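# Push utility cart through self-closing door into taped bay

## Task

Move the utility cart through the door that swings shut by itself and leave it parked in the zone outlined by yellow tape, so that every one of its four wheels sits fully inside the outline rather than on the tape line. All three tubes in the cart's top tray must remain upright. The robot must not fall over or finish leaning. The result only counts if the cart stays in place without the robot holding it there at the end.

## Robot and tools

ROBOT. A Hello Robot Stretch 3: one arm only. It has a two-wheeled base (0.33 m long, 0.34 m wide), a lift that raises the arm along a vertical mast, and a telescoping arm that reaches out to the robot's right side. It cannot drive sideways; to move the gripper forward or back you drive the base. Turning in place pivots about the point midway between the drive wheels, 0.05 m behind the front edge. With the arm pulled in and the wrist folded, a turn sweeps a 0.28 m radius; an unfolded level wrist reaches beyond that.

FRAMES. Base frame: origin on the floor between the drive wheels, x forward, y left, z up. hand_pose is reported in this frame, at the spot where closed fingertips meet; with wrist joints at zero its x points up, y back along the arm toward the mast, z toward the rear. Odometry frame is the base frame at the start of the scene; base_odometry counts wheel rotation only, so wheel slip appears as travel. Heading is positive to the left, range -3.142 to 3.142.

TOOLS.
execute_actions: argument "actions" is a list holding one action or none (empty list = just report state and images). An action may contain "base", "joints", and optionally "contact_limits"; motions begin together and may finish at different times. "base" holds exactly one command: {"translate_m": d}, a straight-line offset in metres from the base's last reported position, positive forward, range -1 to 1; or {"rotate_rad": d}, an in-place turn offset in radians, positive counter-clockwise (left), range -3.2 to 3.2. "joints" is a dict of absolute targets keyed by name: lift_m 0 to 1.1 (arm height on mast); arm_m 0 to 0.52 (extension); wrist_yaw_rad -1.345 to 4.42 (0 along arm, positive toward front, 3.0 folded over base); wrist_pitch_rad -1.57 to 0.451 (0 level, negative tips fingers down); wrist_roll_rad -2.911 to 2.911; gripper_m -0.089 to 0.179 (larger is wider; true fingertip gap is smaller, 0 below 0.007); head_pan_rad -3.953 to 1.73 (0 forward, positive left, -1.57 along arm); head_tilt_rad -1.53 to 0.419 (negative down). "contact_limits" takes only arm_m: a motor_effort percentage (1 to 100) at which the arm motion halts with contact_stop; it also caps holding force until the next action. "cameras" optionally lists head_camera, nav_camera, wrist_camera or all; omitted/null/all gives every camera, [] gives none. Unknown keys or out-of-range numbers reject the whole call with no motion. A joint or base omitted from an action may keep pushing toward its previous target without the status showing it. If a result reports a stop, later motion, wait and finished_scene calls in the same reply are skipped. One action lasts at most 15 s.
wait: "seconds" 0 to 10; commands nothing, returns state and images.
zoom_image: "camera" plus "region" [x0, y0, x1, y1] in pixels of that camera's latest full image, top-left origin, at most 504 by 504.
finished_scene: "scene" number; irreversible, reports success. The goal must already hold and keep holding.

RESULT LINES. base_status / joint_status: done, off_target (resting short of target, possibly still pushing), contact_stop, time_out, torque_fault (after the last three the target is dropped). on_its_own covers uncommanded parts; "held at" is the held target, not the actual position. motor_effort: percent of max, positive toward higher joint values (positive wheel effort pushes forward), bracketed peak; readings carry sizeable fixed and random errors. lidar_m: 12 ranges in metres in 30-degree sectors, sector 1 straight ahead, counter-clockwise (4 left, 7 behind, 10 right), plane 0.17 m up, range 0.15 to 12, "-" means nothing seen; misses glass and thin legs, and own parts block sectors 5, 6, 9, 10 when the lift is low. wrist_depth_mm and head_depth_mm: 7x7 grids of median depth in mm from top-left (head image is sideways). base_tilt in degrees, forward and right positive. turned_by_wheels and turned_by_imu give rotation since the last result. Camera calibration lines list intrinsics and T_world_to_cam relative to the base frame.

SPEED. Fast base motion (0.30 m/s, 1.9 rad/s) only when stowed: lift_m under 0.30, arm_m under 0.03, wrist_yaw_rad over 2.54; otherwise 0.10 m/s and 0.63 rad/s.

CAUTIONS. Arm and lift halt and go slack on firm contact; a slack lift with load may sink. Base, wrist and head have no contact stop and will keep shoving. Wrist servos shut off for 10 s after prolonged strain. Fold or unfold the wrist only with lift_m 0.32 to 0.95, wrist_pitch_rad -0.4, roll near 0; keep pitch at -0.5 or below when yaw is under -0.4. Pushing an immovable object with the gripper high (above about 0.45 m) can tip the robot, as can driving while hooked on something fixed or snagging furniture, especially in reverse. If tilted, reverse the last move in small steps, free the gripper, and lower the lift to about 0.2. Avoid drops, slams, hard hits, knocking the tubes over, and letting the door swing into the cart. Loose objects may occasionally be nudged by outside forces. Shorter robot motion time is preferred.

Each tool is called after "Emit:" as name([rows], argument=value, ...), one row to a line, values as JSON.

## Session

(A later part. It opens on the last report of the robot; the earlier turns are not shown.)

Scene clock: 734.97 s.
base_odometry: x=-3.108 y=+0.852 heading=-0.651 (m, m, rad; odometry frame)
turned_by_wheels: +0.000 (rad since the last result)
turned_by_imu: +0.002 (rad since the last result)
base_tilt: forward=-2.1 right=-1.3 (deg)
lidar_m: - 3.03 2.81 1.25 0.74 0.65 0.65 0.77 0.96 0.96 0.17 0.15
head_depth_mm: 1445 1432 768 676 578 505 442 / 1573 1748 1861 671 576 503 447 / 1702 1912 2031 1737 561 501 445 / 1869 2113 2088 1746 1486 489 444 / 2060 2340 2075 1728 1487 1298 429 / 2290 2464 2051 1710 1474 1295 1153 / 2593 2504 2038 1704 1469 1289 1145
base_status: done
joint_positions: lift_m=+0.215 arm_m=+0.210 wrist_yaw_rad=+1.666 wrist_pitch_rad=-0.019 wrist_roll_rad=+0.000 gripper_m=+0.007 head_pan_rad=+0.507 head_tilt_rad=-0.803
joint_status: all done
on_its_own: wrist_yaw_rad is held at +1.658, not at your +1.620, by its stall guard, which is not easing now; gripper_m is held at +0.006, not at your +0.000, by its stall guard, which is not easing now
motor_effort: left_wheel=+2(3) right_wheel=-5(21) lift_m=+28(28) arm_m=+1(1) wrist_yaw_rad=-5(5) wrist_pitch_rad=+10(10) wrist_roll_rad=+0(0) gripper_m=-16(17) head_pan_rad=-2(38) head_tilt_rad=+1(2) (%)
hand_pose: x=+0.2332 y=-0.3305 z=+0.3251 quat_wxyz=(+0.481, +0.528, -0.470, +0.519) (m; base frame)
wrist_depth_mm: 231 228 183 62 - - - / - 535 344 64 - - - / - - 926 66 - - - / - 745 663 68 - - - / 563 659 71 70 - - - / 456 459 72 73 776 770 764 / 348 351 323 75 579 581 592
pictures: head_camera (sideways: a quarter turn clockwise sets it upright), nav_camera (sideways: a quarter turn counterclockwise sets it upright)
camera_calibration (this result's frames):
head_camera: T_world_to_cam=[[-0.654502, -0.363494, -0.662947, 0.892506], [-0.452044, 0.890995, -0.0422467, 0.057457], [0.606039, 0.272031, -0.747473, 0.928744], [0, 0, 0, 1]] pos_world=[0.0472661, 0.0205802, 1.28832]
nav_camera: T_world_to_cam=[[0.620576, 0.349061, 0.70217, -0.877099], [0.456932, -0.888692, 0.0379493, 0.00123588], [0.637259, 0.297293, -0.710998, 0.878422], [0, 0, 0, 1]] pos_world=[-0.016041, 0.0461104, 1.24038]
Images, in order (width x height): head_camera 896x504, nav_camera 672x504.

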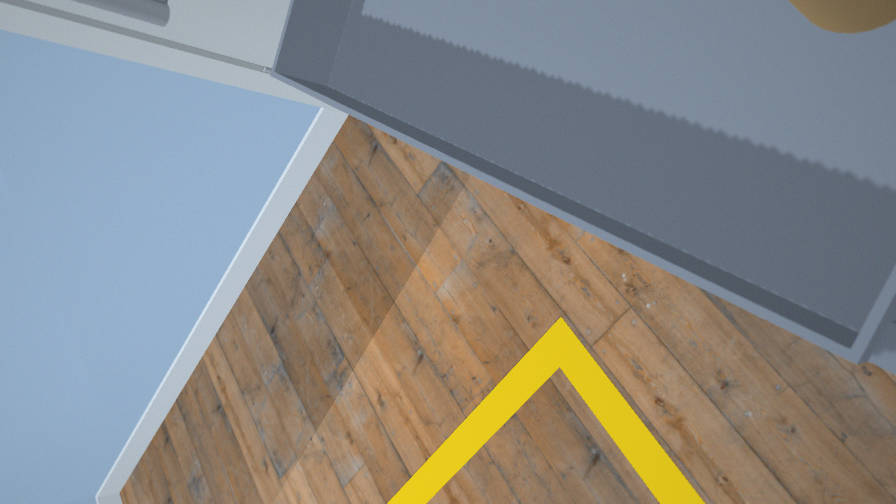

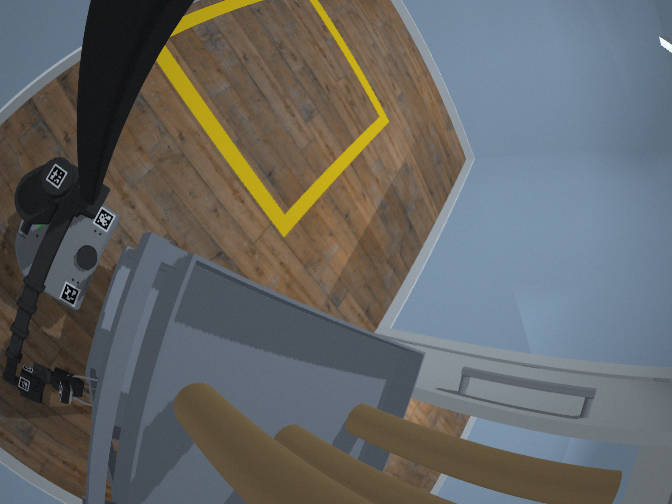

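Emit:
execute_actions([
  {"joints": {"gripper_m": 0.1, "wrist_yaw_rad": 1.66}},
], cameras=[])

Emit:
execute_actions([
  {"base": {"translate_m": -0.2}},
], cameras=[])

Emit:
execute_actions([
  {"joints": {"arm_m": 0.0, "wrist_yaw_rad": 2.6, "gripper_m": 0.03, "head_pan_rad": -0.3, "head_tilt_rad": -1.1}},
], cameras=["nav_camera", "head_camera"])

Scene clock: 746.43 s.
base_odometry: x=-3.108 y=+0.852 heading=-0.651 (m, m, rad; odometry frame)
turned_by_wheels: +0.000 (rad since the last result)
turned_by_imu: +0.001 (rad since the last result)
base_tilt: forward=-2.1 right=-1.2 (deg)
lidar_m: - 3.07 2.82 1.25 0.74 0.65 0.65 0.77 0.96 0.96 0.17 0.15
head_depth_mm: 1450 1590 767 676 578 506 442 / 1574 1751 1864 668 576 504 447 / 1702 1908 2046 1744 562 500 445 / 1863 2113 2079 1734 1492 484 444 / 2058 2334 2069 1727 1480 1295 429 / 2295 2460 2054 1720 1473 1294 1149 / 2584 2531 2030 1706 1470 1288 1145
base_status: not commanded
joint_positions: lift_m=+0.215 arm_m=+0.210 wrist_yaw_rad=+1.663 wrist_pitch_rad=-0.019 wrist_roll_rad=+0.000 gripper_m=+0.100 head_pan_rad=+0.507 head_tilt_rad=-0.803
joint_status: all done
motor_effort: left_wheel=+0(2) right_wheel=+0(5) lift_m=+28(28) arm_m=+2(2) wrist_yaw_rad=-2(6) wrist_pitch_rad=+10(10) wrist_roll_rad=+0(0) gripper_m=+0(79) head_pan_rad=-3(3) head_tilt_rad=+2(0) (%)
hand_pose: x=+0.2333 y=-0.3313 z=+0.3251 quat_wxyz=(+0.482, +0.527, -0.471, +0.518) (m; base frame)
wrist_depth_mm: 231 228 63 63 - - - / 596 538 64 64 - - - / - - 66 66 - - - / - - 69 68 - - - / 556 655 71 71 - - - / 450 491 73 73 711 771 773 / 356 347 324 76 575 578 589
pictures: none
No camera images: the call's "cameras" was empty. Leave "cameras" out to get every camera's image.

Scene clock: 749.63 s.
base_odometry: x=-3.267 y=+0.973 heading=-0.651 (m, m, rad; odometry frame)
turned_by_wheels: +0.000 (rad since the last result)
turned_by_imu: +0.001 (rad since the last result)
base_tilt: forward=-2.1 right=-1.3 (deg)
lidar_m: 0.31 0.32 2.88 0.87 0.52 0.46 0.46 0.54 0.90 0.91 0.48 0.33
head_depth_mm: 1650 1774 790 676 580 459 766 / 1778 1978 2066 657 575 493 780 / 1931 2168 2089 1752 534 673 1015 / 2117 2351 2091 1734 1489 1282 1141 / 2324 2482 2070 1722 1483 1298 1158 / 2593 2529 2064 1721 1474 1294 1148 / 2836 2522 2025 1704 1472 1291 1149
base_status: done
joint_positions: lift_m=+0.215 arm_m=+0.210 wrist_yaw_rad=+1.663 wrist_pitch_rad=-0.019 wrist_roll_rad=+0.000 gripper_m=+0.100 head_pan_rad=+0.507 head_tilt_rad=-0.803
joint_status: not commanded
motor_effort: left_wheel=-1(5) right_wheel=+1(2) lift_m=+27(27) arm_m=+2(2) wrist_yaw_rad=-1(2) wrist_pitch_rad=+11(11) wrist_roll_rad=+0(0) gripper_m=+1(1) head_pan_rad=-3(3) head_tilt_rad=+1(2) (%)
hand_pose: x=+0.2333 y=-0.3314 z=+0.3251 quat_wxyz=(+0.482, +0.527, -0.471, +0.518) (m; base frame)
wrist_depth_mm: 234 234 239 242 - - - / - 543 522 404 - - - / - - - - - - - / - - 885 862 - - - / 571 660 656 614 - - - / 450 489 462 440 714 768 770 / 282 286 292 295 589 584 583
pictures: none
No camera images: the call's "cameras" was empty. Leave "cameras" out to get every camera's image.

Scene clock: 752.40 s.
base_odometry: x=-3.267 y=+0.973 heading=-0.651 (m, m, rad; odometry frame)
turned_by_wheels: +0.000 (rad since the last result)
turned_by_imu: +0.001 (rad since the last result)
base_tilt: forward=-2.1 right=-1.2 (deg)
lidar_m: 0.31 0.32 2.88 0.87 0.52 0.46 0.46 0.54 0.90 0.91 0.48 0.33
head_depth_mm: 1703 623 549 1434 1323 1221 1135 / 683 655 533 912 1314 1214 1132 / 723 653 533 907 1279 1210 - / 425 538 548 868 1192 1206 - / 389 473 554 851 1143 1201 - / 704 639 578 510 1000 1193 1123 / 712 637 575 471 1255 1185 1105
base_status: not commanded
joint_positions: lift_m=+0.215 arm_m=+0.002 wrist_yaw_rad=+2.597 wrist_pitch_rad=-0.019 wrist_roll_rad=+0.000 gripper_m=+0.030 head_pan_rad=-0.293 head_tilt_rad=-1.086
joint_status: all done
joint sent to its limit — the command would take arm_m past its lower limit, so that joint was sent only as far as its limit.
motor_effort: left_wheel=-1(1) right_wheel=+1(1) lift_m=+28(28) arm_m=-7(6) wrist_yaw_rad=+2(3) wrist_pitch_rad=+11(10) wrist_roll_rad=+0(0) gripper_m=+0(80) head_pan_rad=-3(38) head_tilt_rad=-5(22) (%)
hand_pose: x=+0.1111 y=+0.0720 z=+0.3251 quat_wxyz=(+0.197, +0.683, -0.183, +0.679) (m; base frame)
wrist_depth_mm: - - - - - 251 220 / - - - - - 269 435 / - - - - - - - / - - - - - - - / 900 - - - - 456 632 / 755 731 - 765 753 389 482 / 563 559 573 577 585 290 362
pictures: head_camera (sideways: a quarter turn clockwise sets it upright), nav_camera (sideways: a quarter turn counterclockwise sets it upright)
camera_calibration (this result's frames):
head_camera: T_world_to_cam=[[-0.865377, 0.261103, -0.427724, 0.587357], [0.311531, 0.948863, -0.0510629, 0.0642596], [0.392519, -0.177438, -0.902466, 1.13152], [0, 0, 0, 1]] pos_world=[0.0441217, -0.0135588, 1.27567]
nav_camera: T_world_to_cam=[[0.843259, -0.2504, 0.47562, -0.583296], [-0.307827, -0.950357, 0.0454319, -0.00382511], [0.440632, -0.184719, -0.878477, 1.09737], [0, 0, 0, 1]] pos_world=[0.00715691, 0.0530123, 1.24161]
Images, in order (width x height): head_camera 896x504, nav_camera 672x504.

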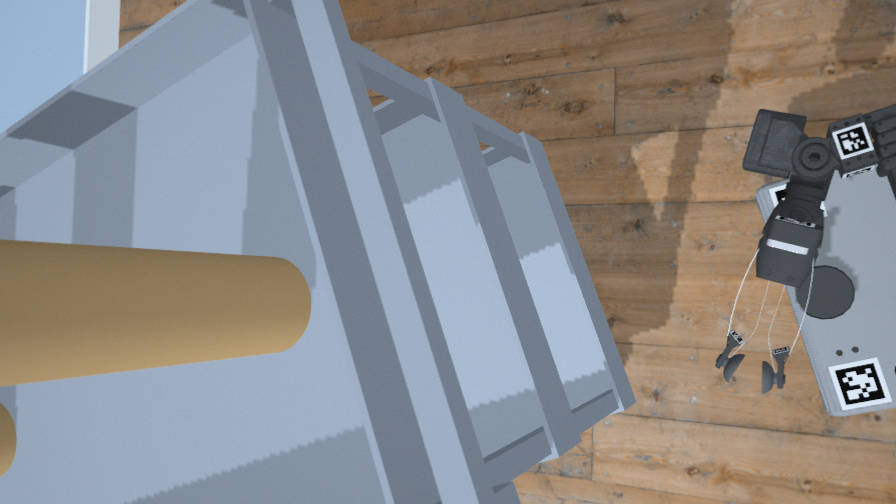

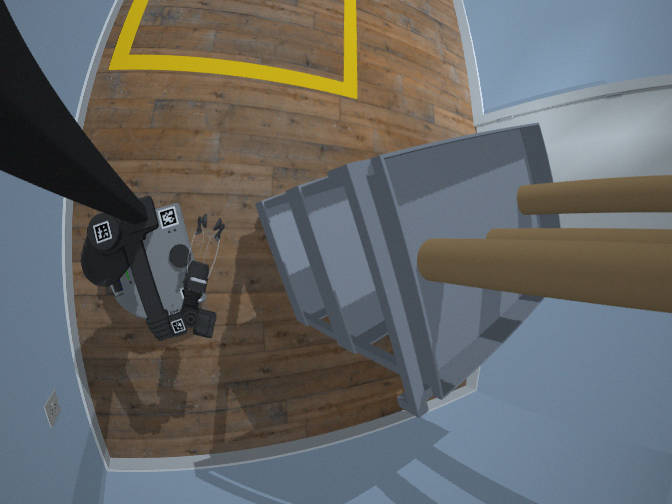

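Emit:
execute_actions([
  {"base": {"rotate_rad": 1.269}},
], cameras=[])

Emit:
execute_actions([
  {"base": {"translate_m": 0.6}},
], cameras=[])

Emit:
execute_actions([
  {"base": {"rotate_rad": -1.571}},
], cameras=[])

Emit:
execute_actions([
  {"base": {"translate_m": 0.355}},
], cameras=[])

Emit:
execute_actions([
  {"base": {"rotate_rad": -1.396}},
], cameras=[])

Emit:
execute_actions([
  {"joints": {"wrist_yaw_rad": 1.57, "gripper_m": 0.12, "head_pan_rad": -0.3, "head_tilt_rad": -1.0}},
])

Scene clock: 775.73 s.
base_odometry: x=-3.267 y=+0.973 heading=+0.618 (m, m, rad; odometry frame)
turned_by_wheels: +1.269 (rad since the last result)
turned_by_imu: +1.266 (rad since the last result)
base_tilt: forward=-2.1 right=-1.2 (deg)
lidar_m: 1.89 0.66 0.48 0.46 0.47 0.64 0.90 0.93 0.39 0.32 0.31 2.35
head_depth_mm: 1970 1753 1585 1442 804 1034 1110 / 1962 1734 1576 1435 1299 1109 1130 / 1941 1732 1569 1422 1307 1211 - / 1927 1720 1558 1421 1303 1208 - / 1929 1718 1548 1408 1295 1196 - / 1897 1698 1538 1401 1289 1195 1125 / 1891 1699 1527 1390 1281 1187 1108
base_status: done
joint_positions: lift_m=+0.215 arm_m=+0.002 wrist_yaw_rad=+2.597 wrist_pitch_rad=-0.019 wrist_roll_rad=+0.000 gripper_m=+0.030 head_pan_rad=-0.293 head_tilt_rad=-1.087
joint_status: not commanded
motor_effort: left_wheel=-2(7) right_wheel=+2(9) lift_m=+28(28) arm_m=-7(6) wrist_yaw_rad=+2(2) wrist_pitch_rad=+10(10) wrist_roll_rad=+0(0) gripper_m=+0(1) head_pan_rad=-3(4) head_tilt_rad=-4(5) (%)
hand_pose: x=+0.1111 y=+0.0720 z=+0.3251 quat_wxyz=(+0.197, +0.683, -0.183, +0.679) (m; base frame)
wrist_depth_mm: 376 426 488 581 718 897 - / 385 433 501 597 740 973 - / 395 445 519 620 767 - - / 401 448 528 638 804 - - / 409 464 525 640 827 - - / 417 478 - 644 765 752 772 / 424 468 548 577 580 579 594
pictures: none
No camera images: the call's "cameras" was empty. Leave "cameras" out to get every camera's image.

Scene clock: 779.40 s.
base_odometry: x=-2.778 y=+1.320 heading=+0.618 (m, m, rad; odometry frame)
turned_by_wheels: +0.000 (rad since the last result)
turned_by_imu: +0.000 (rad since the last result)
base_tilt: forward=-2.1 right=-1.3 (deg)
lidar_m: 1.93 0.68 0.49 0.47 0.48 0.65 1.51 0.49 0.53 0.81 1.72 2.32
head_depth_mm: 1964 1754 1583 1441 1323 1222 1133 / 1956 1740 1579 1434 1319 1215 1130 / 1942 1728 1566 1424 1311 1209 - / 1921 1725 1558 1418 1300 1206 - / 1913 1714 1546 1409 1294 1200 - / 1893 1702 1541 1403 1286 1192 1121 / 1886 1692 1530 1394 1290 1183 1108
base_status: done
joint_positions: lift_m=+0.215 arm_m=+0.002 wrist_yaw_rad=+2.598 wrist_pitch_rad=-0.019 wrist_roll_rad=+0.000 gripper_m=+0.030 head_pan_rad=-0.293 head_tilt_rad=-1.087
joint_status: not commanded
motor_effort: left_wheel=-2(6) right_wheel=+2(9) lift_m=+28(28) arm_m=-6(7) wrist_yaw_rad=+2(2) wrist_pitch_rad=+10(10) wrist_roll_rad=+0(1) gripper_m=+0(1) head_pan_rad=-3(2) head_tilt_rad=-4(4) (%)
hand_pose: x=+0.1111 y=+0.0720 z=+0.3251 quat_wxyz=(+0.197, +0.683, -0.183, +0.679) (m; base frame)
wrist_depth_mm: 384 432 498 595 729 929 - / 393 441 508 617 746 - - / 400 450 526 641 795 - - / 412 462 548 652 813 - - / 419 470 541 649 842 - - / 427 479 - 652 764 784 789 / 428 480 549 574 576 593 593
pictures: none
No camera images: the call's "cameras" was empty. Leave "cameras" out to get every camera's image.

Scene clock: 781.57 s.
base_odometry: x=-2.778 y=+1.320 heading=-0.953 (m, m, rad; odometry frame)
turned_by_wheels: -1.571 (rad since the last result)
turned_by_imu: -1.564 (rad since the last result)
base_tilt: forward=-2.0 right=-1.3 (deg)
lidar_m: 0.81 1.73 2.35 1.88 0.67 0.48 0.47 0.48 0.66 1.50 0.49 0.53
head_depth_mm: 744 622 994 918 1305 1222 1133 / 736 1046 991 1231 1279 1215 1133 / 686 1088 1006 1286 1312 1214 - / 1786 1069 1340 1399 1301 1205 - / 1684 1660 1525 1414 1296 1195 - / 1730 1698 1536 1402 1289 1193 1121 / 1669 1694 1522 1393 1281 1190 1100
base_status: done
joint_positions: lift_m=+0.215 arm_m=+0.002 wrist_yaw_rad=+2.598 wrist_pitch_rad=-0.019 wrist_roll_rad=+0.000 gripper_m=+0.030 head_pan_rad=-0.293 head_tilt_rad=-1.087
joint_status: not commanded
motor_effort: left_wheel=+2(10) right_wheel=-1(6) lift_m=+28(28) arm_m=-7(7) wrist_yaw_rad=+2(2) wrist_pitch_rad=+10(11) wrist_roll_rad=+0(0) gripper_m=+0(0) head_pan_rad=-3(2) head_tilt_rad=-4(5) (%)
hand_pose: x=+0.1110 y=+0.0720 z=+0.3251 quat_wxyz=(+0.197, +0.683, -0.183, +0.679) (m; base frame)
wrist_depth_mm: - - - - - - - / - - - - - - - / - - - - - - - / - - - - - - - / - - - - - - - / 729 740 - 751 752 775 777 / 560 564 568 572 586 593 593
pictures: none
No camera images: the call's "cameras" was empty. Leave "cameras" out to get every camera's image.

Scene clock: 784.30 s.
base_odometry: x=-2.572 y=+1.031 heading=-0.953 (m, m, rad; odometry frame)
turned_by_wheels: +0.000 (rad since the last result)
turned_by_imu: +0.000 (rad since the last result)
base_tilt: forward=-2.0 right=-1.3 (deg)
lidar_m: 1.31 1.36 1.85 2.28 1.18 0.86 0.82 0.85 1.16 0.35 0.35 0.39
head_depth_mm: 706 643 569 882 833 1079 1126 / 1482 647 576 900 1123 1190 1130 / 1494 590 912 918 1192 1216 - / 1436 1662 1536 1367 1300 1201 - / 1398 1638 1542 1405 1290 1198 - / 1352 1628 1538 1398 1291 1190 1124 / 1311 1571 1529 1391 1285 1188 1105
base_status: done
joint_positions: lift_m=+0.215 arm_m=+0.002 wrist_yaw_rad=+2.598 wrist_pitch_rad=-0.019 wrist_roll_rad=+0.000 gripper_m=+0.030 head_pan_rad=-0.293 head_tilt_rad=-1.087
joint_status: not commanded
motor_effort: left_wheel=+2(10) right_wheel=-2(5) lift_m=+28(28) arm_m=-7(7) wrist_yaw_rad=+1(2) wrist_pitch_rad=+10(10) wrist_roll_rad=+0(0) gripper_m=-1(0) head_pan_rad=-2(2) head_tilt_rad=-5(4) (%)
hand_pose: x=+0.1110 y=+0.0720 z=+0.3251 quat_wxyz=(+0.197, +0.683, -0.183, +0.679) (m; base frame)
wrist_depth_mm: - - - - - - 948 / - - - - - - 943 / - - - - - - 971 / - - - - - - 988 / - - - - - - 975 / 733 742 - 749 773 785 771 / 566 566 570 579 583 571 580
pictures: none
No camera images: the call's "cameras" was empty. Leave "cameras" out to get every camera's image.

Scene clock: 786.43 s.
base_odometry: x=-2.572 y=+1.031 heading=-2.349 (m, m, rad; odometry frame)
turned_by_wheels: -1.396 (rad since the last result)
turned_by_imu: -1.390 (rad since the last result)
base_tilt: forward=-2.0 right=-1.3 (deg)
lidar_m: 0.35 0.35 0.43 1.31 1.45 2.29 1.97 1.01 0.83 0.82 0.91 0.39
head_depth_mm: 1649 1742 1585 1433 1317 1220 1134 / 1630 1750 1572 1430 1313 1219 1129 / 1606 573 1544 1420 1305 1213 - / 1501 593 625 1169 1286 1201 - / 654 635 571 896 1248 1200 - / 682 627 556 882 1151 1191 1123 / 518 616 573 864 1043 1190 1101
base_status: done
joint_positions: lift_m=+0.215 arm_m=+0.002 wrist_yaw_rad=+2.598 wrist_pitch_rad=-0.019 wrist_roll_rad=+0.000 gripper_m=+0.030 head_pan_rad=-0.293 head_tilt_rad=-1.087
joint_status: not commanded
motor_effort: left_wheel=+2(11) right_wheel=-2(10) lift_m=+28(27) arm_m=-7(6) wrist_yaw_rad=+2(2) wrist_pitch_rad=+11(10) wrist_roll_rad=-1(0) gripper_m=+0(0) head_pan_rad=-3(3) head_tilt_rad=-4(3) (%)
hand_pose: x=+0.1110 y=+0.0720 z=+0.3251 quat_wxyz=(+0.197, +0.683, -0.183, +0.679) (m; base frame)
wrist_depth_mm: - - - 434 340 281 245 / - - - 494 475 453 438 / - - - - - - - / - - - - - - - / - - - 546 680 686 598 / 742 728 - 595 369 477 486 / 563 573 576 579 531 314 277
pictures: none
No camera images: the call's "cameras" was empty. Leave "cameras" out to get every camera's image.

Scene clock: 787.93 s.
base_odometry: x=-2.572 y=+1.031 heading=-2.349 (m, m, rad; odometry frame)
turned_by_wheels: +0.000 (rad since the last result)
turned_by_imu: +0.000 (rad since the last result)
base_tilt: forward=-2.0 right=-1.2 (deg)
lidar_m: 0.35 0.35 0.43 1.31 1.45 2.29 1.98 1.01 0.83 0.82 0.91 0.39
head_depth_mm: 1556 1779 1699 1514 1360 1241 1136 / 1536 1817 1689 1509 1360 1237 1142 / 1515 1747 607 1496 1352 1227 - / 1493 644 589 868 1303 1223 1139 / 1381 674 627 905 1128 1216 1123 / 735 656 623 884 863 1183 1112 / 489 586 620 548 843 1106 1109
base_status: not commanded
joint_positions: lift_m=+0.215 arm_m=+0.002 wrist_yaw_rad=+1.573 wrist_pitch_rad=-0.019 wrist_roll_rad=+0.000 gripper_m=+0.120 head_pan_rad=-0.293 head_tilt_rad=-1.001
joint_status: all done
motor_effort: left_wheel=+2(2) right_wheel=-1(2) lift_m=+28(28) arm_m=-7(6) wrist_yaw_rad=-2(2) wrist_pitch_rad=+11(11) wrist_roll_rad=+0(0) gripper_m=+0(80) head_pan_rad=-3(2) head_tilt_rad=+1(10) (%)
hand_pose: x=+0.2344 y=-0.1462 z=+0.3251 quat_wxyz=(+0.504, +0.505, -0.494, +0.496) (m; base frame)
wrist_depth_mm: 246 259 273 289 - - 942 / 567 539 518 506 - - 924 / - - - - - - 913 / - - - - - - 935 / 650 669 666 929 - - 898 / 452 - 459 495 767 798 767 / 283 302 324 351 582 580 586
pictures: head_camera (sideways: a quarter turn clockwise sets it upright), nav_camera (sideways: a quarter turn counterclockwise sets it upright), wrist_camera
camera_calibration (this result's frames):
head_camera: T_world_to_cam=[[-0.827491, 0.250199, -0.502652, 0.684725], [0.316129, 0.947459, -0.048822, 0.0613196], [0.464027, -0.199302, -0.863109, 1.07995], [0, 0, 0, 1]] pos_world=[0.0460942, -0.0141791, 1.27928]
nav_camera: T_world_to_cam=[[0.801584, -0.238336, 0.548324, -0.677751], [-0.311983, -0.949089, 0.0435476, -0.00135155], [0.510029, -0.205974, -0.835132, 1.04061], [0, 0, 0, 1]] pos_world=[0.0121128, 0.0515234, 1.24073]
wrist_camera: T_world_to_cam=[[-0.0377158, -0.99899, 0.0244039, -0.159118], [-0.200069, -0.0163779, -0.979645, 0.394992], [0.979056, -0.0418306, -0.199249, -0.00219197], [0, 0, 0, 1]] pos_world=[0.0751703, -0.15258, 0.390398]
Images, in order (width x height): head_camera 896x504, nav_camera 672x504, wrist_camera 644x364.

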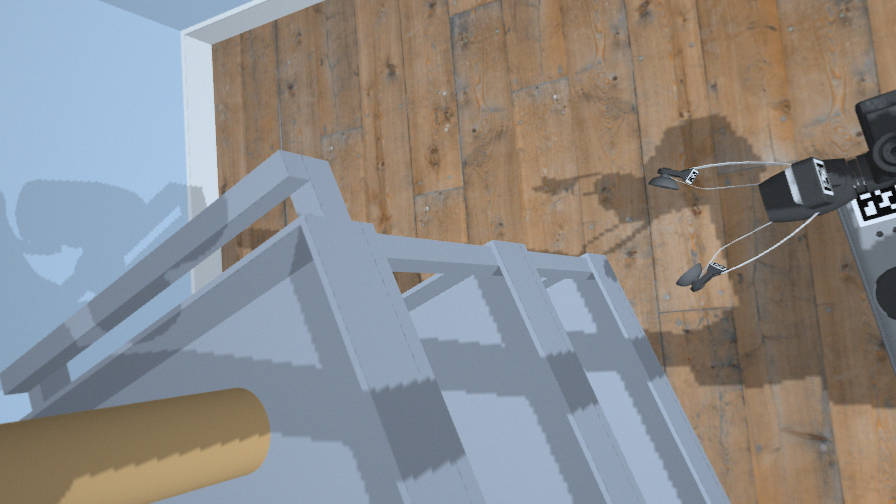

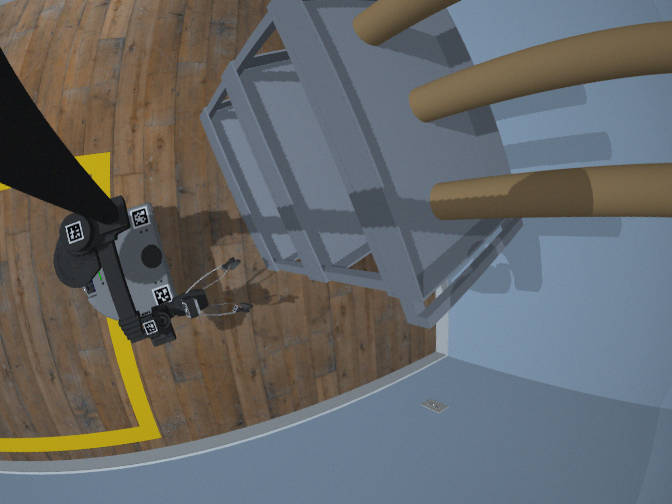

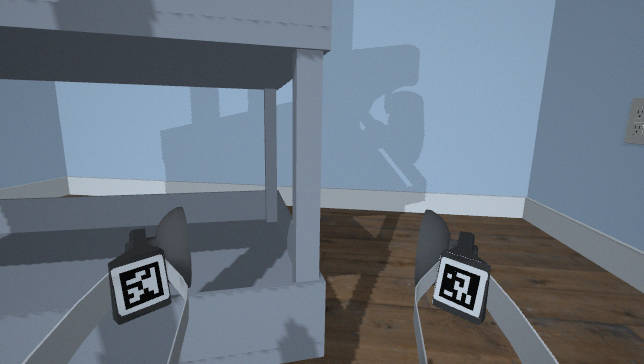

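Emit:
execute_actions([
  {"base": {"translate_m": 0.23}},
], cameras=["wrist_camera"])

Scene clock: 798.13 s.
base_odometry: x=-2.734 y=+0.867 heading=-2.349 (m, m, rad; odometry frame)
turned_by_wheels: +0.000 (rad since the last result)
turned_by_imu: +0.001 (rad since the last result)
base_tilt: forward=-2.1 right=-1.2 (deg)
lidar_m: - - 0.15 0.29 1.40 2.22 2.06 1.06 0.87 0.86 0.23 0.15
head_depth_mm: 1314 1572 1704 1518 1324 1241 1135 / 1298 1546 1692 505 483 1239 1140 / 1282 1524 1621 525 503 1184 - / 1266 1430 573 554 508 750 1136 / 1244 649 599 544 505 472 1091 / 294 324 390 500 503 458 933 / - 311 401 546 499 456 698
base_status: done
joint_positions: lift_m=+0.215 arm_m=+0.002 wrist_yaw_rad=+1.573 wrist_pitch_rad=-0.019 wrist_roll_rad=+0.000 gripper_m=+0.120 head_pan_rad=-0.293 head_tilt_rad=-1.001
joint_status: not commanded
motor_effort: left_wheel=+2(6) right_wheel=-2(4) lift_m=+27(27) arm_m=-6(6) wrist_yaw_rad=-2(2) wrist_pitch_rad=+10(10) wrist_roll_rad=+0(0) gripper_m=-1(0) head_pan_rad=-3(3) head_tilt_rad=+1(1) (%)
hand_pose: x=+0.2344 y=-0.1463 z=+0.3251 quat_wxyz=(+0.504, +0.505, -0.494, +0.496) (m; base frame)
wrist_depth_mm: 233 230 223 80 - - 977 / - - 471 82 - - - / - - - 85 - - - / - - - 87 - - 975 / 478 - 524 90 - - 974 / 458 - 433 94 778 789 780 / 347 347 350 97 582 581 592
pictures: wrist_camera
camera_calibration (this result's frames):
wrist_camera: T_world_to_cam=[[-0.0379061, -0.998983, 0.0244038, -0.159121], [-0.200072, -0.0163398, -0.979645, 0.394997], [0.979048, -0.0420171, -0.199249, -0.00221958], [0, 0, 0, 1]] pos_world=[0.0751692, -0.152598, 0.390398]
Images, in order (width x height): wrist_camera 644x364.

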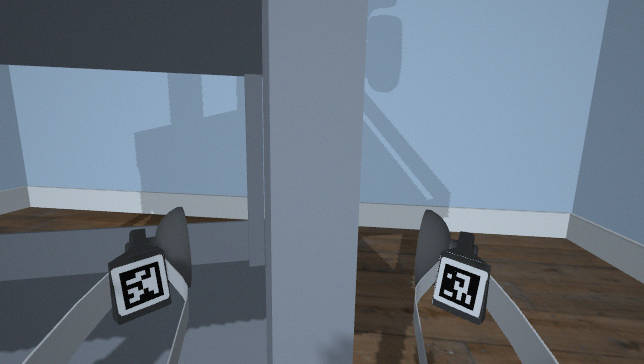

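Emit:
execute_actions([
  {"joints": {"gripper_m": 0.0}},
], cameras=[])

Emit:
execute_actions([
  {"base": {"translate_m": -0.25}, "joints": {"head_pan_rad": 0.0, "head_tilt_rad": -1.0}},
])

Scene clock: 803.60 s.
base_odometry: x=-2.734 y=+0.867 heading=-2.349 (m, m, rad; odometry frame)
turned_by_wheels: +0.000 (rad since the last result)
turned_by_imu: +0.001 (rad since the last result)
base_tilt: forward=-2.0 right=-1.2 (deg)
lidar_m: - - 0.15 0.29 1.40 2.23 2.07 1.05 0.87 0.86 0.23 0.15
head_depth_mm: 1309 1571 1706 1519 1322 1239 1135 / 1293 1544 1690 503 483 1235 1145 / 1282 1527 1630 524 503 1184 - / 1262 1425 574 554 507 750 1133 / 1246 648 599 542 505 472 1091 / 295 324 391 499 503 458 936 / - 311 401 546 500 456 697
base_status: not commanded
joint_positions: lift_m=+0.215 arm_m=+0.002 wrist_yaw_rad=+1.567 wrist_pitch_rad=-0.019 wrist_roll_rad=+0.000 gripper_m=+0.001 head_pan_rad=-0.293 head_tilt_rad=-1.001
joint_status: all done
motor_effort: left_wheel=+2(2) right_wheel=-2(2) lift_m=+28(28) arm_m=-7(7) wrist_yaw_rad=+2(3) wrist_pitch_rad=+10(10) wrist_roll_rad=+0(0) gripper_m=-19(93) head_pan_rad=-3(3) head_tilt_rad=+0(1) (%)
hand_pose: x=+0.2344 y=-0.1479 z=+0.3251 quat_wxyz=(+0.506, +0.504, -0.496, +0.494) (m; base frame)
wrist_depth_mm: 233 229 202 80 - - 982 / - - 469 83 - - 974 / - - - 85 - - 976 / - - - 88 - - 970 / 476 502 520 90 - - 957 / 452 455 250 94 791 766 784 / 348 350 336 97 574 582 589
pictures: none
No camera images: the call's "cameras" was empty. Leave "cameras" out to get every camera's image.

Scene clock: 807.07 s.
base_odometry: x=-2.558 y=+1.045 heading=-2.349 (m, m, rad; odometry frame)
turned_by_wheels: +0.000 (rad since the last result)
turned_by_imu: +0.001 (rad since the last result)
base_tilt: forward=-2.1 right=-1.2 (deg)
lidar_m: 0.20 0.23 0.40 1.31 1.45 2.28 1.96 1.00 0.82 0.82 0.23 0.20
head_depth_mm: 316 385 631 561 484 1210 1137 / 339 385 462 560 512 697 1130 / 1474 689 532 558 509 789 1153 / 1483 705 632 563 514 800 1136 / 692 688 614 560 519 1019 1128 / 421 502 603 557 524 1085 1121 / 704 694 620 552 738 1159 1107
base_status: done
joint_positions: lift_m=+0.215 arm_m=+0.002 wrist_yaw_rad=+1.554 wrist_pitch_rad=-0.019 wrist_roll_rad=+0.000 gripper_m=+0.001 head_pan_rad=-0.007 head_tilt_rad=-1.001
joint_status: all done
motor_effort: left_wheel=+0(3) right_wheel=-3(18) lift_m=+28(28) arm_m=-5(7) wrist_yaw_rad=+10(10) wrist_pitch_rad=+10(11) wrist_roll_rad=-1(0) gripper_m=-18(20) head_pan_rad=+3(23) head_tilt_rad=+0(1) (%)
hand_pose: x=+0.2343 y=-0.1510 z=+0.3251 quat_wxyz=(+0.509, +0.501, -0.499, +0.491) (m; base frame)
wrist_depth_mm: 231 229 223 84 - - 920 / 589 544 511 87 - - 874 / - - - 90 - - 879 / - - - 93 - - 891 / 587 616 605 96 - - 880 / 455 455 410 99 782 775 774 / 346 351 352 103 585 588 587
pictures: head_camera (sideways: a quarter turn clockwise sets it upright), nav_camera (sideways: a quarter turn counterclockwise sets it upright), wrist_camera
camera_calibration (this result's frames):
head_camera: T_world_to_cam=[[-0.864097, 0.0062986, -0.503286, 0.685774], [0.0356996, 0.99817, -0.048801, 0.063003], [0.502058, -0.0601359, -0.862741, 1.07924], [0, 0, 0, 1]] pos_world=[0.0484871, -0.00230623, 1.27932]
nav_camera: T_world_to_cam=[[0.835861, -0.00223556, 0.548936, -0.678758], [-0.0312582, -0.998563, 0.0435299, -0.00304098], [0.54805, -0.0535437, -0.83473, 1.03985], [0, 0, 0, 1]] pos_world=[-0.00263909, 0.0511236, 1.24072]
wrist_camera: T_world_to_cam=[[-0.0569421, -0.998079, 0.0243989, -0.159262], [-0.200383, -0.0125159, -0.979638, 0.395551], [0.978062, -0.0606718, -0.199285, -0.00495837], [0, 0, 0, 1]] pos_world=[0.0750425, -0.154306, 0.390394]
Images, in order (width x height): head_camera 896x504, nav_camera 672x504, wrist_camera 644x364.

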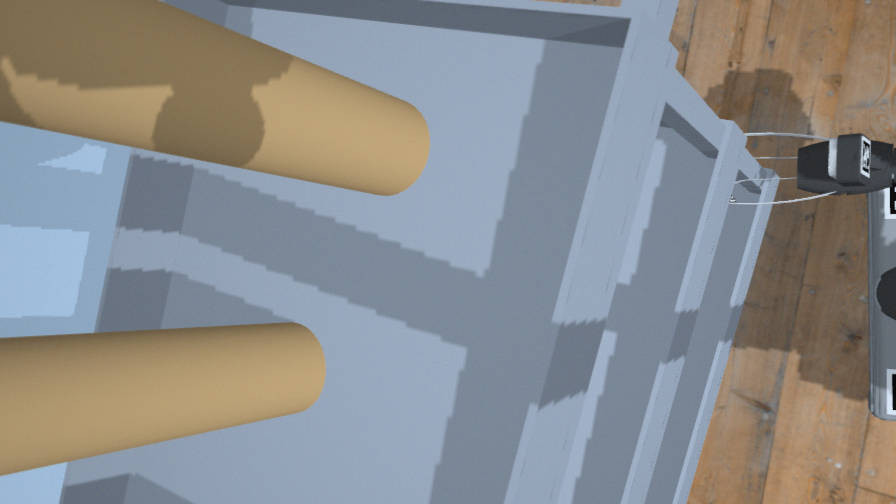

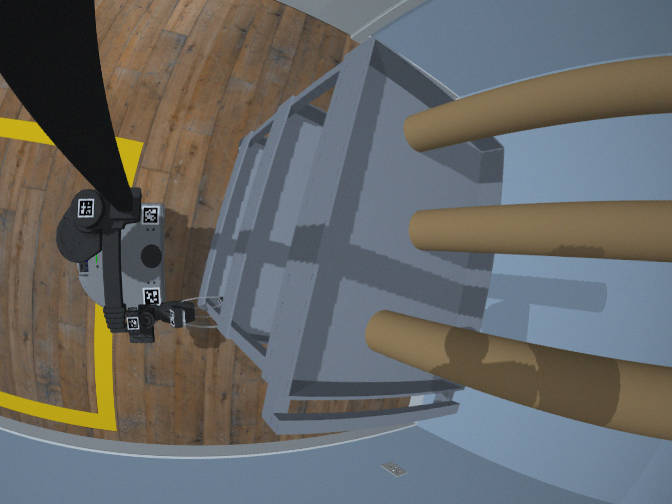

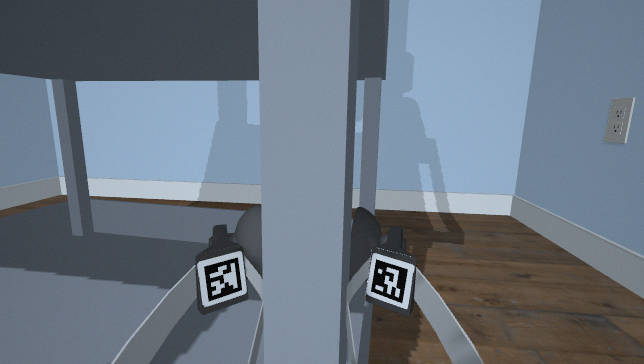

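Emit:
execute_actions([
  {"base": {"rotate_rad": -0.27}},
], cameras=[])

Emit:
execute_actions([
  {"base": {"translate_m": -0.5}},
])

Scene clock: 818.70 s.
base_odometry: x=-2.558 y=+1.045 heading=-2.619 (m, m, rad; odometry frame)
turned_by_wheels: -0.270 (rad since the last result)
turned_by_imu: -0.267 (rad since the last result)
base_tilt: forward=-2.0 right=-1.3 (deg)
lidar_m: 0.17 0.18 0.26 1.32 1.32 1.71 2.26 1.29 0.88 0.82 0.83 0.18
head_depth_mm: 1559 677 583 1450 470 1226 1136 / 307 396 619 567 513 1187 1131 / 312 363 449 556 509 775 1155 / 1444 665 519 555 508 779 1133 / 1494 687 628 560 505 778 1127 / 1485 685 614 557 502 776 1119 / 413 460 542 554 499 780 1110
base_status: done
joint_positions: lift_m=+0.215 arm_m=+0.001 wrist_yaw_rad=+1.591 wrist_pitch_rad=-0.019 wrist_roll_rad=+0.000 gripper_m=+0.001 head_pan_rad=-0.007 head_tilt_rad=-1.001
joint_status: not commanded
on_its_own: wrist_yaw_rad is at rest, and its effort (-13) is outside its rest range (-12 to +12)
motor_effort: left_wheel=+5(12) right_wheel=+1(17) lift_m=+28(28) arm_m=+0(5) wrist_yaw_rad=-13(32) wrist_pitch_rad=+10(11) wrist_roll_rad=+0(0) gripper_m=-17(21) head_pan_rad=+4(4) head_tilt_rad=+1(0) (%)
hand_pose: x=+0.2343 y=-0.1412 z=+0.3251 quat_wxyz=(+0.500, +0.510, -0.490, +0.500) (m; base frame)
wrist_depth_mm: 233 229 203 87 - 940 671 / - - 510 90 - 969 670 / - - - 92 - 942 671 / - - - 95 - 932 666 / 562 570 564 98 - 926 676 / 452 460 410 102 786 769 664 / 350 351 343 105 586 579 584
pictures: none
No camera images: the call's "cameras" was empty. Leave "cameras" out to get every camera's image.

Scene clock: 824.73 s.
base_odometry: x=-2.125 y=+1.295 heading=-2.619 (m, m, rad; odometry frame)
turned_by_wheels: +0.000 (rad since the last result)
turned_by_imu: +0.002 (rad since the last result)
base_tilt: forward=-2.0 right=-1.3 (deg)
lidar_m: 0.31 1.99 1.36 1.27 1.29 1.66 1.76 1.36 0.93 0.86 0.34 0.23
head_depth_mm: 545 622 644 573 522 1192 1134 / 831 714 639 570 494 1091 1133 / 695 726 635 537 840 827 1153 / 742 721 622 910 1082 1195 1137 / 773 716 998 980 1318 1218 1127 / 764 808 1595 1448 1325 1210 1118 / 1957 1870 1638 1464 1324 1206 1108
base_status: done
joint_positions: lift_m=+0.215 arm_m=+0.001 wrist_yaw_rad=+1.571 wrist_pitch_rad=-0.018 wrist_roll_rad=+0.000 gripper_m=+0.000 head_pan_rad=-0.007 head_tilt_rad=-1.000
joint_status: not commanded
motor_effort: left_wheel=+2(5) right_wheel=-5(24) lift_m=+28(28) arm_m=+0(1) wrist_yaw_rad=-1(14) wrist_pitch_rad=+10(11) wrist_roll_rad=+0(0) gripper_m=-11(19) head_pan_rad=+3(3) head_tilt_rad=+0(0) (%)
hand_pose: x=+0.2344 y=-0.1463 z=+0.3253 quat_wxyz=(+0.505, +0.505, -0.495, +0.496) (m; base frame)
wrist_depth_mm: - - 221 113 214 210 227 / - - 496 116 474 456 657 / - - - 120 - 999 708 / - - - 124 - 1000 699 / - 972 668 126 628 557 695 / 730 691 416 129 470 465 406 / 562 562 339 139 358 362 325
pictures: head_camera (sideways: a quarter turn clockwise sets it upright), nav_camera (sideways: a quarter turn counterclockwise sets it upright), wrist_camera
camera_calibration (this result's frames):
head_camera: T_world_to_cam=[[-0.863975, 0.00613657, -0.503498, 0.686049], [0.0355254, 0.998177, -0.048794, 0.0629949], [0.50228, -0.0600438, -0.862618, 1.07907], [0, 0, 0, 1]] pos_world=[0.0484931, -0.00229836, 1.27933]
nav_camera: T_world_to_cam=[[0.835727, -0.00207872, 0.549141, -0.679024], [-0.0310826, -0.998569, 0.043524, -0.00303435], [0.548265, -0.0534429, -0.834595, 1.03968], [0, 0, 0, 1]] pos_world=[-0.00263363, 0.0511219, 1.24072]
wrist_camera: T_world_to_cam=[[-0.0395207, -0.998922, 0.0243638, -0.158718], [-0.199219, -0.0160162, -0.979824, 0.395133], [0.979158, -0.0435771, -0.198371, -0.00273873], [0, 0, 0, 1]] pos_world=[0.0751271, -0.152338, 0.390485]
Images, in order (width x height): head_camera 896x504, nav_camera 672x504, wrist_camera 644x364.

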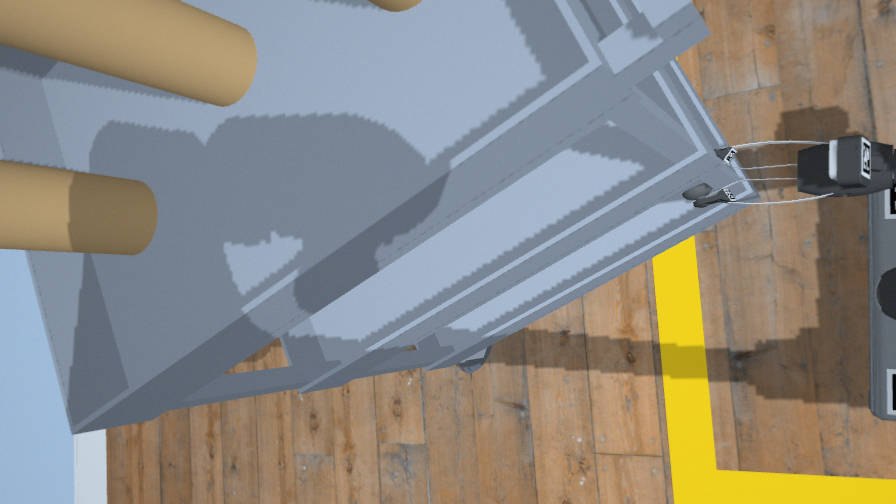

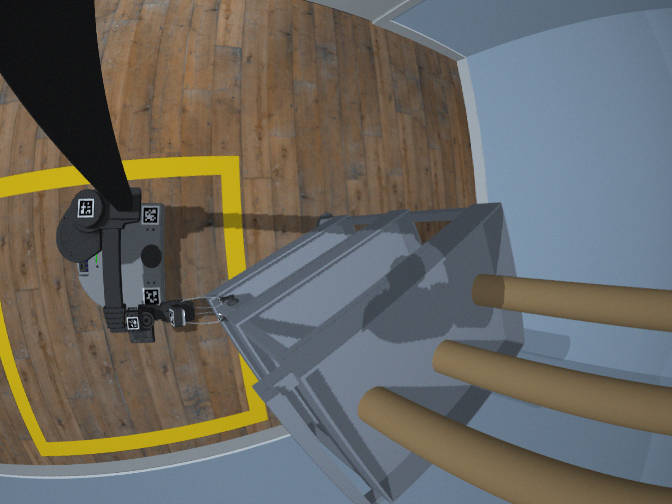

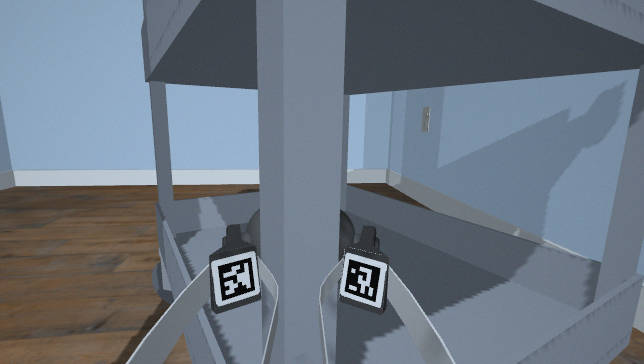

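Emit:
execute_actions([
  {"joints": {"gripper_m": 0.09}},
], cameras=[])

Emit:
execute_actions([
  {"base": {"translate_m": 0.06}},
], cameras=[])

Emit:
execute_actions([
  {"joints": {"gripper_m": 0.0}},
], cameras=[])

Emit:
execute_actions([
  {"base": {"rotate_rad": -0.17}},
], cameras=[])

Emit:
execute_actions([
  {"base": {"translate_m": -0.45}, "joints": {"head_pan_rad": -0.3, "head_tilt_rad": -1.0}},
])

Scene clock: 838.17 s.
base_odometry: x=-2.125 y=+1.295 heading=-2.619 (m, m, rad; odometry frame)
turned_by_wheels: +0.000 (rad since the last result)
turned_by_imu: +0.001 (rad since the last result)
base_tilt: forward=-2.1 right=-1.3 (deg)
lidar_m: 0.31 1.99 1.36 1.27 1.29 1.65 1.76 1.36 0.93 0.87 0.34 0.23
head_depth_mm: 546 623 645 572 523 1191 1134 / 833 702 640 569 494 1084 1133 / 695 725 636 538 838 871 1154 / 748 721 623 912 1078 1201 1134 / 776 715 998 981 1314 1215 1128 / 764 810 1593 1453 1329 1213 1119 / 1954 1866 1639 1464 1325 1204 1108
base_status: not commanded
joint_positions: lift_m=+0.215 arm_m=+0.001 wrist_yaw_rad=+1.572 wrist_pitch_rad=-0.018 wrist_roll_rad=+0.000 gripper_m=+0.090 head_pan_rad=-0.007 head_tilt_rad=-1.000
joint_status: all done
motor_effort: left_wheel=+2(2) right_wheel=-3(8) lift_m=+28(28) arm_m=+0(0) wrist_yaw_rad=-1(1) wrist_pitch_rad=+10(10) wrist_roll_rad=+0(0) gripper_m=+0(82) head_pan_rad=+5(2) head_tilt_rad=-1(0) (%)
hand_pose: x=+0.2344 y=-0.1463 z=+0.3253 quat_wxyz=(+0.505, +0.505, -0.495, +0.496) (m; base frame)
wrist_depth_mm: - - 201 113 216 210 228 / - - 502 117 471 455 653 / - - - 121 - 957 700 / - - - 125 - 968 705 / - - 647 129 626 555 710 / 732 761 433 133 444 468 397 / 566 577 334 139 360 363 325
pictures: none
No camera images: the call's "cameras" was empty. Leave "cameras" out to get every camera's image.

Scene clock: 839.93 s.
base_odometry: x=-2.177 y=+1.265 heading=-2.618 (m, m, rad; odometry frame)
turned_by_wheels: +0.000 (rad since the last result)
turned_by_imu: +0.000 (rad since the last result)
base_tilt: forward=-2.1 right=-1.2 (deg)
lidar_m: 0.27 1.99 1.36 1.27 1.30 1.66 1.82 1.35 0.92 0.86 0.19 0.19
head_depth_mm: 538 563 632 572 515 425 1121 / 812 730 638 569 512 527 1132 / 617 703 636 565 533 786 1019 / 721 705 631 569 861 1174 1134 / 1817 713 628 949 1285 1215 1125 / 1850 704 1569 1448 1328 1210 1121 / 1900 1866 1641 1463 1324 1205 1108
base_status: done
joint_positions: lift_m=+0.215 arm_m=+0.001 wrist_yaw_rad=+1.572 wrist_pitch_rad=-0.018 wrist_roll_rad=+0.000 gripper_m=+0.090 head_pan_rad=-0.007 head_tilt_rad=-1.000
joint_status: not commanded
motor_effort: left_wheel=+2(5) right_wheel=-2(6) lift_m=+27(28) arm_m=-1(0) wrist_yaw_rad=-1(1) wrist_pitch_rad=+10(10) wrist_roll_rad=+0(0) gripper_m=+0(0) head_pan_rad=+4(4) head_tilt_rad=+0(0) (%)
hand_pose: x=+0.2344 y=-0.1463 z=+0.3253 quat_wxyz=(+0.505, +0.505, -0.495, +0.496) (m; base frame)
wrist_depth_mm: - 293 62 56 212 210 208 / - - 65 58 458 464 649 / - - 68 60 - 979 696 / - - 72 62 - 976 699 / - 969 65 64 649 831 684 / 736 773 69 67 437 450 390 / 561 520 83 69 357 363 360
pictures: none
No camera images: the call's "cameras" was empty. Leave "cameras" out to get every camera's image.

Scene clock: 841.33 s.
base_odometry: x=-2.177 y=+1.265 heading=-2.618 (m, m, rad; odometry frame)
turned_by_wheels: +0.000 (rad since the last result)
turned_by_imu: +0.000 (rad since the last result)
base_tilt: forward=-1.9 right=-1.3 (deg)
lidar_m: 0.27 2.00 1.36 1.27 1.29 1.66 1.82 1.35 0.92 0.86 0.19 0.19
head_depth_mm: 537 564 631 572 515 422 1125 / 811 730 639 569 506 528 1132 / 618 703 636 566 534 784 1022 / 720 705 633 570 860 1178 1135 / 1828 715 628 950 1287 1218 1124 / 1837 704 1570 1449 1330 1206 1120 / 1898 1863 1637 1459 1324 1206 1107
base_status: not commanded
joint_positions: lift_m=+0.215 arm_m=+0.001 wrist_yaw_rad=+1.574 wrist_pitch_rad=-0.018 wrist_roll_rad=+0.000 gripper_m=+0.001 head_pan_rad=-0.007 head_tilt_rad=-1.000
joint_status: all done
motor_effort: left_wheel=+2(2) right_wheel=-4(3) lift_m=+28(28) arm_m=+0(0) wrist_yaw_rad=-2(3) wrist_pitch_rad=+10(10) wrist_roll_rad=+0(0) gripper_m=-24(97) head_pan_rad=+3(3) head_tilt_rad=+1(1) (%)
hand_pose: x=+0.2344 y=-0.1456 z=+0.3253 quat_wxyz=(+0.504, +0.505, -0.494, +0.496) (m; base frame)
wrist_depth_mm: - 295 65 56 212 210 207 / - - 68 58 459 456 648 / - - 71 60 - 958 705 / - - 75 62 - 963 703 / - 894 69 64 589 826 693 / 738 727 68 66 475 447 387 / 560 523 324 68 358 363 360
pictures: none
No camera images: the call's "cameras" was empty. Leave "cameras" out to get every camera's image.

Scene clock: 842.47 s.
base_odometry: x=-2.177 y=+1.265 heading=-2.788 (m, m, rad; odometry frame)
turned_by_wheels: -0.170 (rad since the last result)
turned_by_imu: -0.168 (rad since the last result)
base_tilt: forward=-2.1 right=-1.2 (deg)
lidar_m: 0.23 0.48 1.47 1.27 1.27 1.47 1.82 1.72 0.99 0.86 0.19 0.19
head_depth_mm: 478 719 644 555 516 424 1126 / 488 560 630 570 513 481 1133 / 805 713 637 566 499 776 1110 / 768 705 632 564 829 1070 1137 / 595 686 627 582 1136 1205 1126 / 1822 709 634 955 1312 1208 1119 / 1832 680 897 1445 1325 1208 1108
base_status: done
joint_positions: lift_m=+0.215 arm_m=+0.001 wrist_yaw_rad=+1.614 wrist_pitch_rad=-0.018 wrist_roll_rad=+0.000 gripper_m=+0.007 head_pan_rad=-0.007 head_tilt_rad=-1.000
joint_status: not commanded
on_its_own: gripper_m is held at +0.006, not at your +0.000, by its stall guard, which is still easing; wrist_yaw_rad is at rest, and its effort (-27) is outside its rest range (-12 to +12)
motor_effort: left_wheel=+7(10) right_wheel=-5(19) lift_m=+27(28) arm_m=-1(1) wrist_yaw_rad=-27(28) wrist_pitch_rad=+10(10) wrist_roll_rad=+0(0) gripper_m=-23(25) head_pan_rad=+4(4) head_tilt_rad=+0(0) (%)
hand_pose: x=+0.2342 y=-0.1353 z=+0.3253 quat_wxyz=(+0.494, +0.515, -0.484, +0.506) (m; base frame)
wrist_depth_mm: - 227 64 58 212 210 206 / - 527 66 60 468 724 586 / - - 69 62 - 849 633 / - - 72 64 - 849 640 / - 582 69 67 570 795 641 / 721 489 71 69 508 440 387 / 570 353 83 71 356 364 356
pictures: none
No camera images: the call's "cameras" was empty. Leave "cameras" out to get every camera's image.

Scene clock: 848.03 s.
base_odometry: x=-1.755 y=+1.421 heading=-2.788 (m, m, rad; odometry frame)
turned_by_wheels: +0.000 (rad since the last result)
turned_by_imu: +0.002 (rad since the last result)
base_tilt: forward=-2.1 right=-1.3 (deg)
lidar_m: 0.64 2.30 1.33 1.16 1.16 1.34 1.38 1.39 1.13 0.48 0.21 0.20
head_depth_mm: 803 734 644 572 523 1027 1135 / 663 728 641 570 513 439 1146 / 788 726 636 557 517 748 - / 780 720 645 912 1139 1177 1135 / 2038 1816 1609 1453 1337 1214 1124 / 2181 1877 1653 1470 1330 1212 1113 / 2164 1860 1635 1464 1325 1203 1110
base_status: done
joint_positions: lift_m=+0.215 arm_m=+0.001 wrist_yaw_rad=+1.568 wrist_pitch_rad=-0.018 wrist_roll_rad=+0.000 gripper_m=+0.010 head_pan_rad=-0.293 head_tilt_rad=-1.000
joint_status: all done
on_its_own: gripper_m is held at +0.009, not at your +0.000, by its stall guard, which is not easing now
motor_effort: left_wheel=+0(6) right_wheel=-3(22) lift_m=+28(28) arm_m=+0(0) wrist_yaw_rad=+5(27) wrist_pitch_rad=+10(10) wrist_roll_rad=+0(0) gripper_m=-16(23) head_pan_rad=-3(23) head_tilt_rad=+0(0) (%)
hand_pose: x=+0.2344 y=-0.1472 z=+0.3253 quat_wxyz=(+0.506, +0.504, -0.496, +0.495) (m; base frame)
wrist_depth_mm: - - - 67 215 210 206 / - - - 69 475 449 435 / - - - 71 - 923 705 / - - - 73 - 945 716 / - - - 76 682 648 578 / 731 734 79 78 500 479 456 / 560 573 545 81 358 363 363
pictures: head_camera (sideways: a quarter turn clockwise sets it upright), nav_camera (sideways: a quarter turn counterclockwise sets it upright), wrist_camera
camera_calibration (this result's frames):
head_camera: T_world_to_cam=[[-0.827116, 0.249609, -0.503562, 0.685908], [0.315677, 0.947611, -0.0487919, 0.0612832], [0.465002, -0.19932, -0.86258, 1.07925], [0, 0, 0, 1]] pos_world=[0.0461244, -0.0141648, 1.27933]
nav_camera: T_world_to_cam=[[0.801157, -0.237746, 0.549204, -0.678895], [-0.311525, -0.949241, 0.0435222, -0.0013213], [0.510979, -0.205959, -0.834554, 1.03985], [0, 0, 0, 1]] pos_world=[0.0121472, 0.051508, 1.24072]
wrist_camera: T_world_to_cam=[[-0.0431803, -0.99877, 0.0243743, -0.158792], [-0.199475, -0.015287, -0.979784, 0.39522], [0.978951, -0.0471694, -0.198569, -0.0031997], [0, 0, 0, 1]] pos_world=[0.075112, -0.152706, 0.390465]
Images, in order (width x height): head_camera 896x504, nav_camera 672x504, wrist_camera 644x364.

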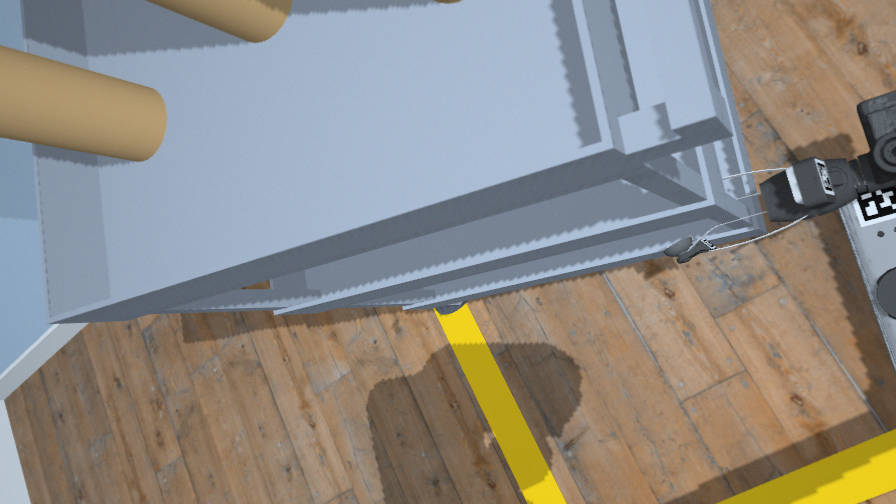

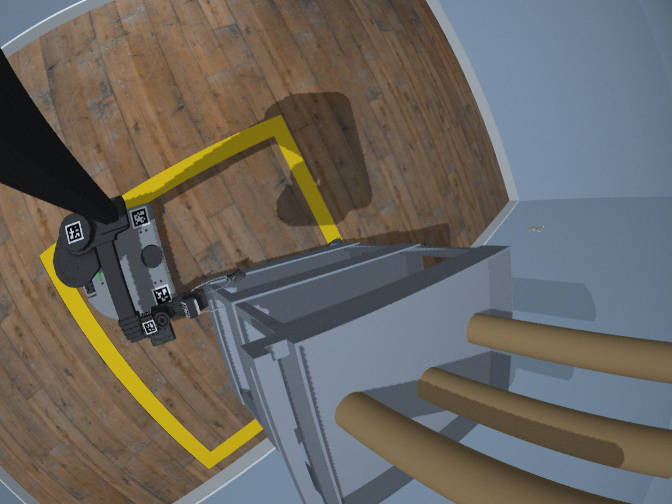

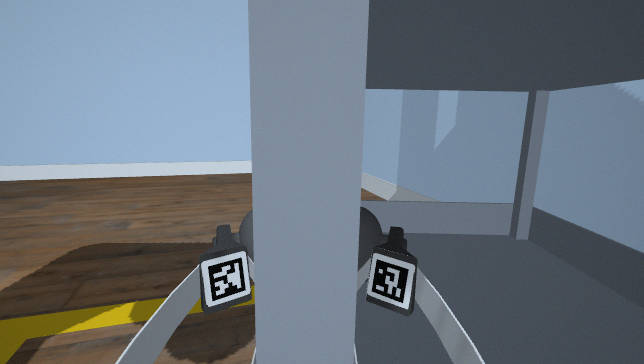

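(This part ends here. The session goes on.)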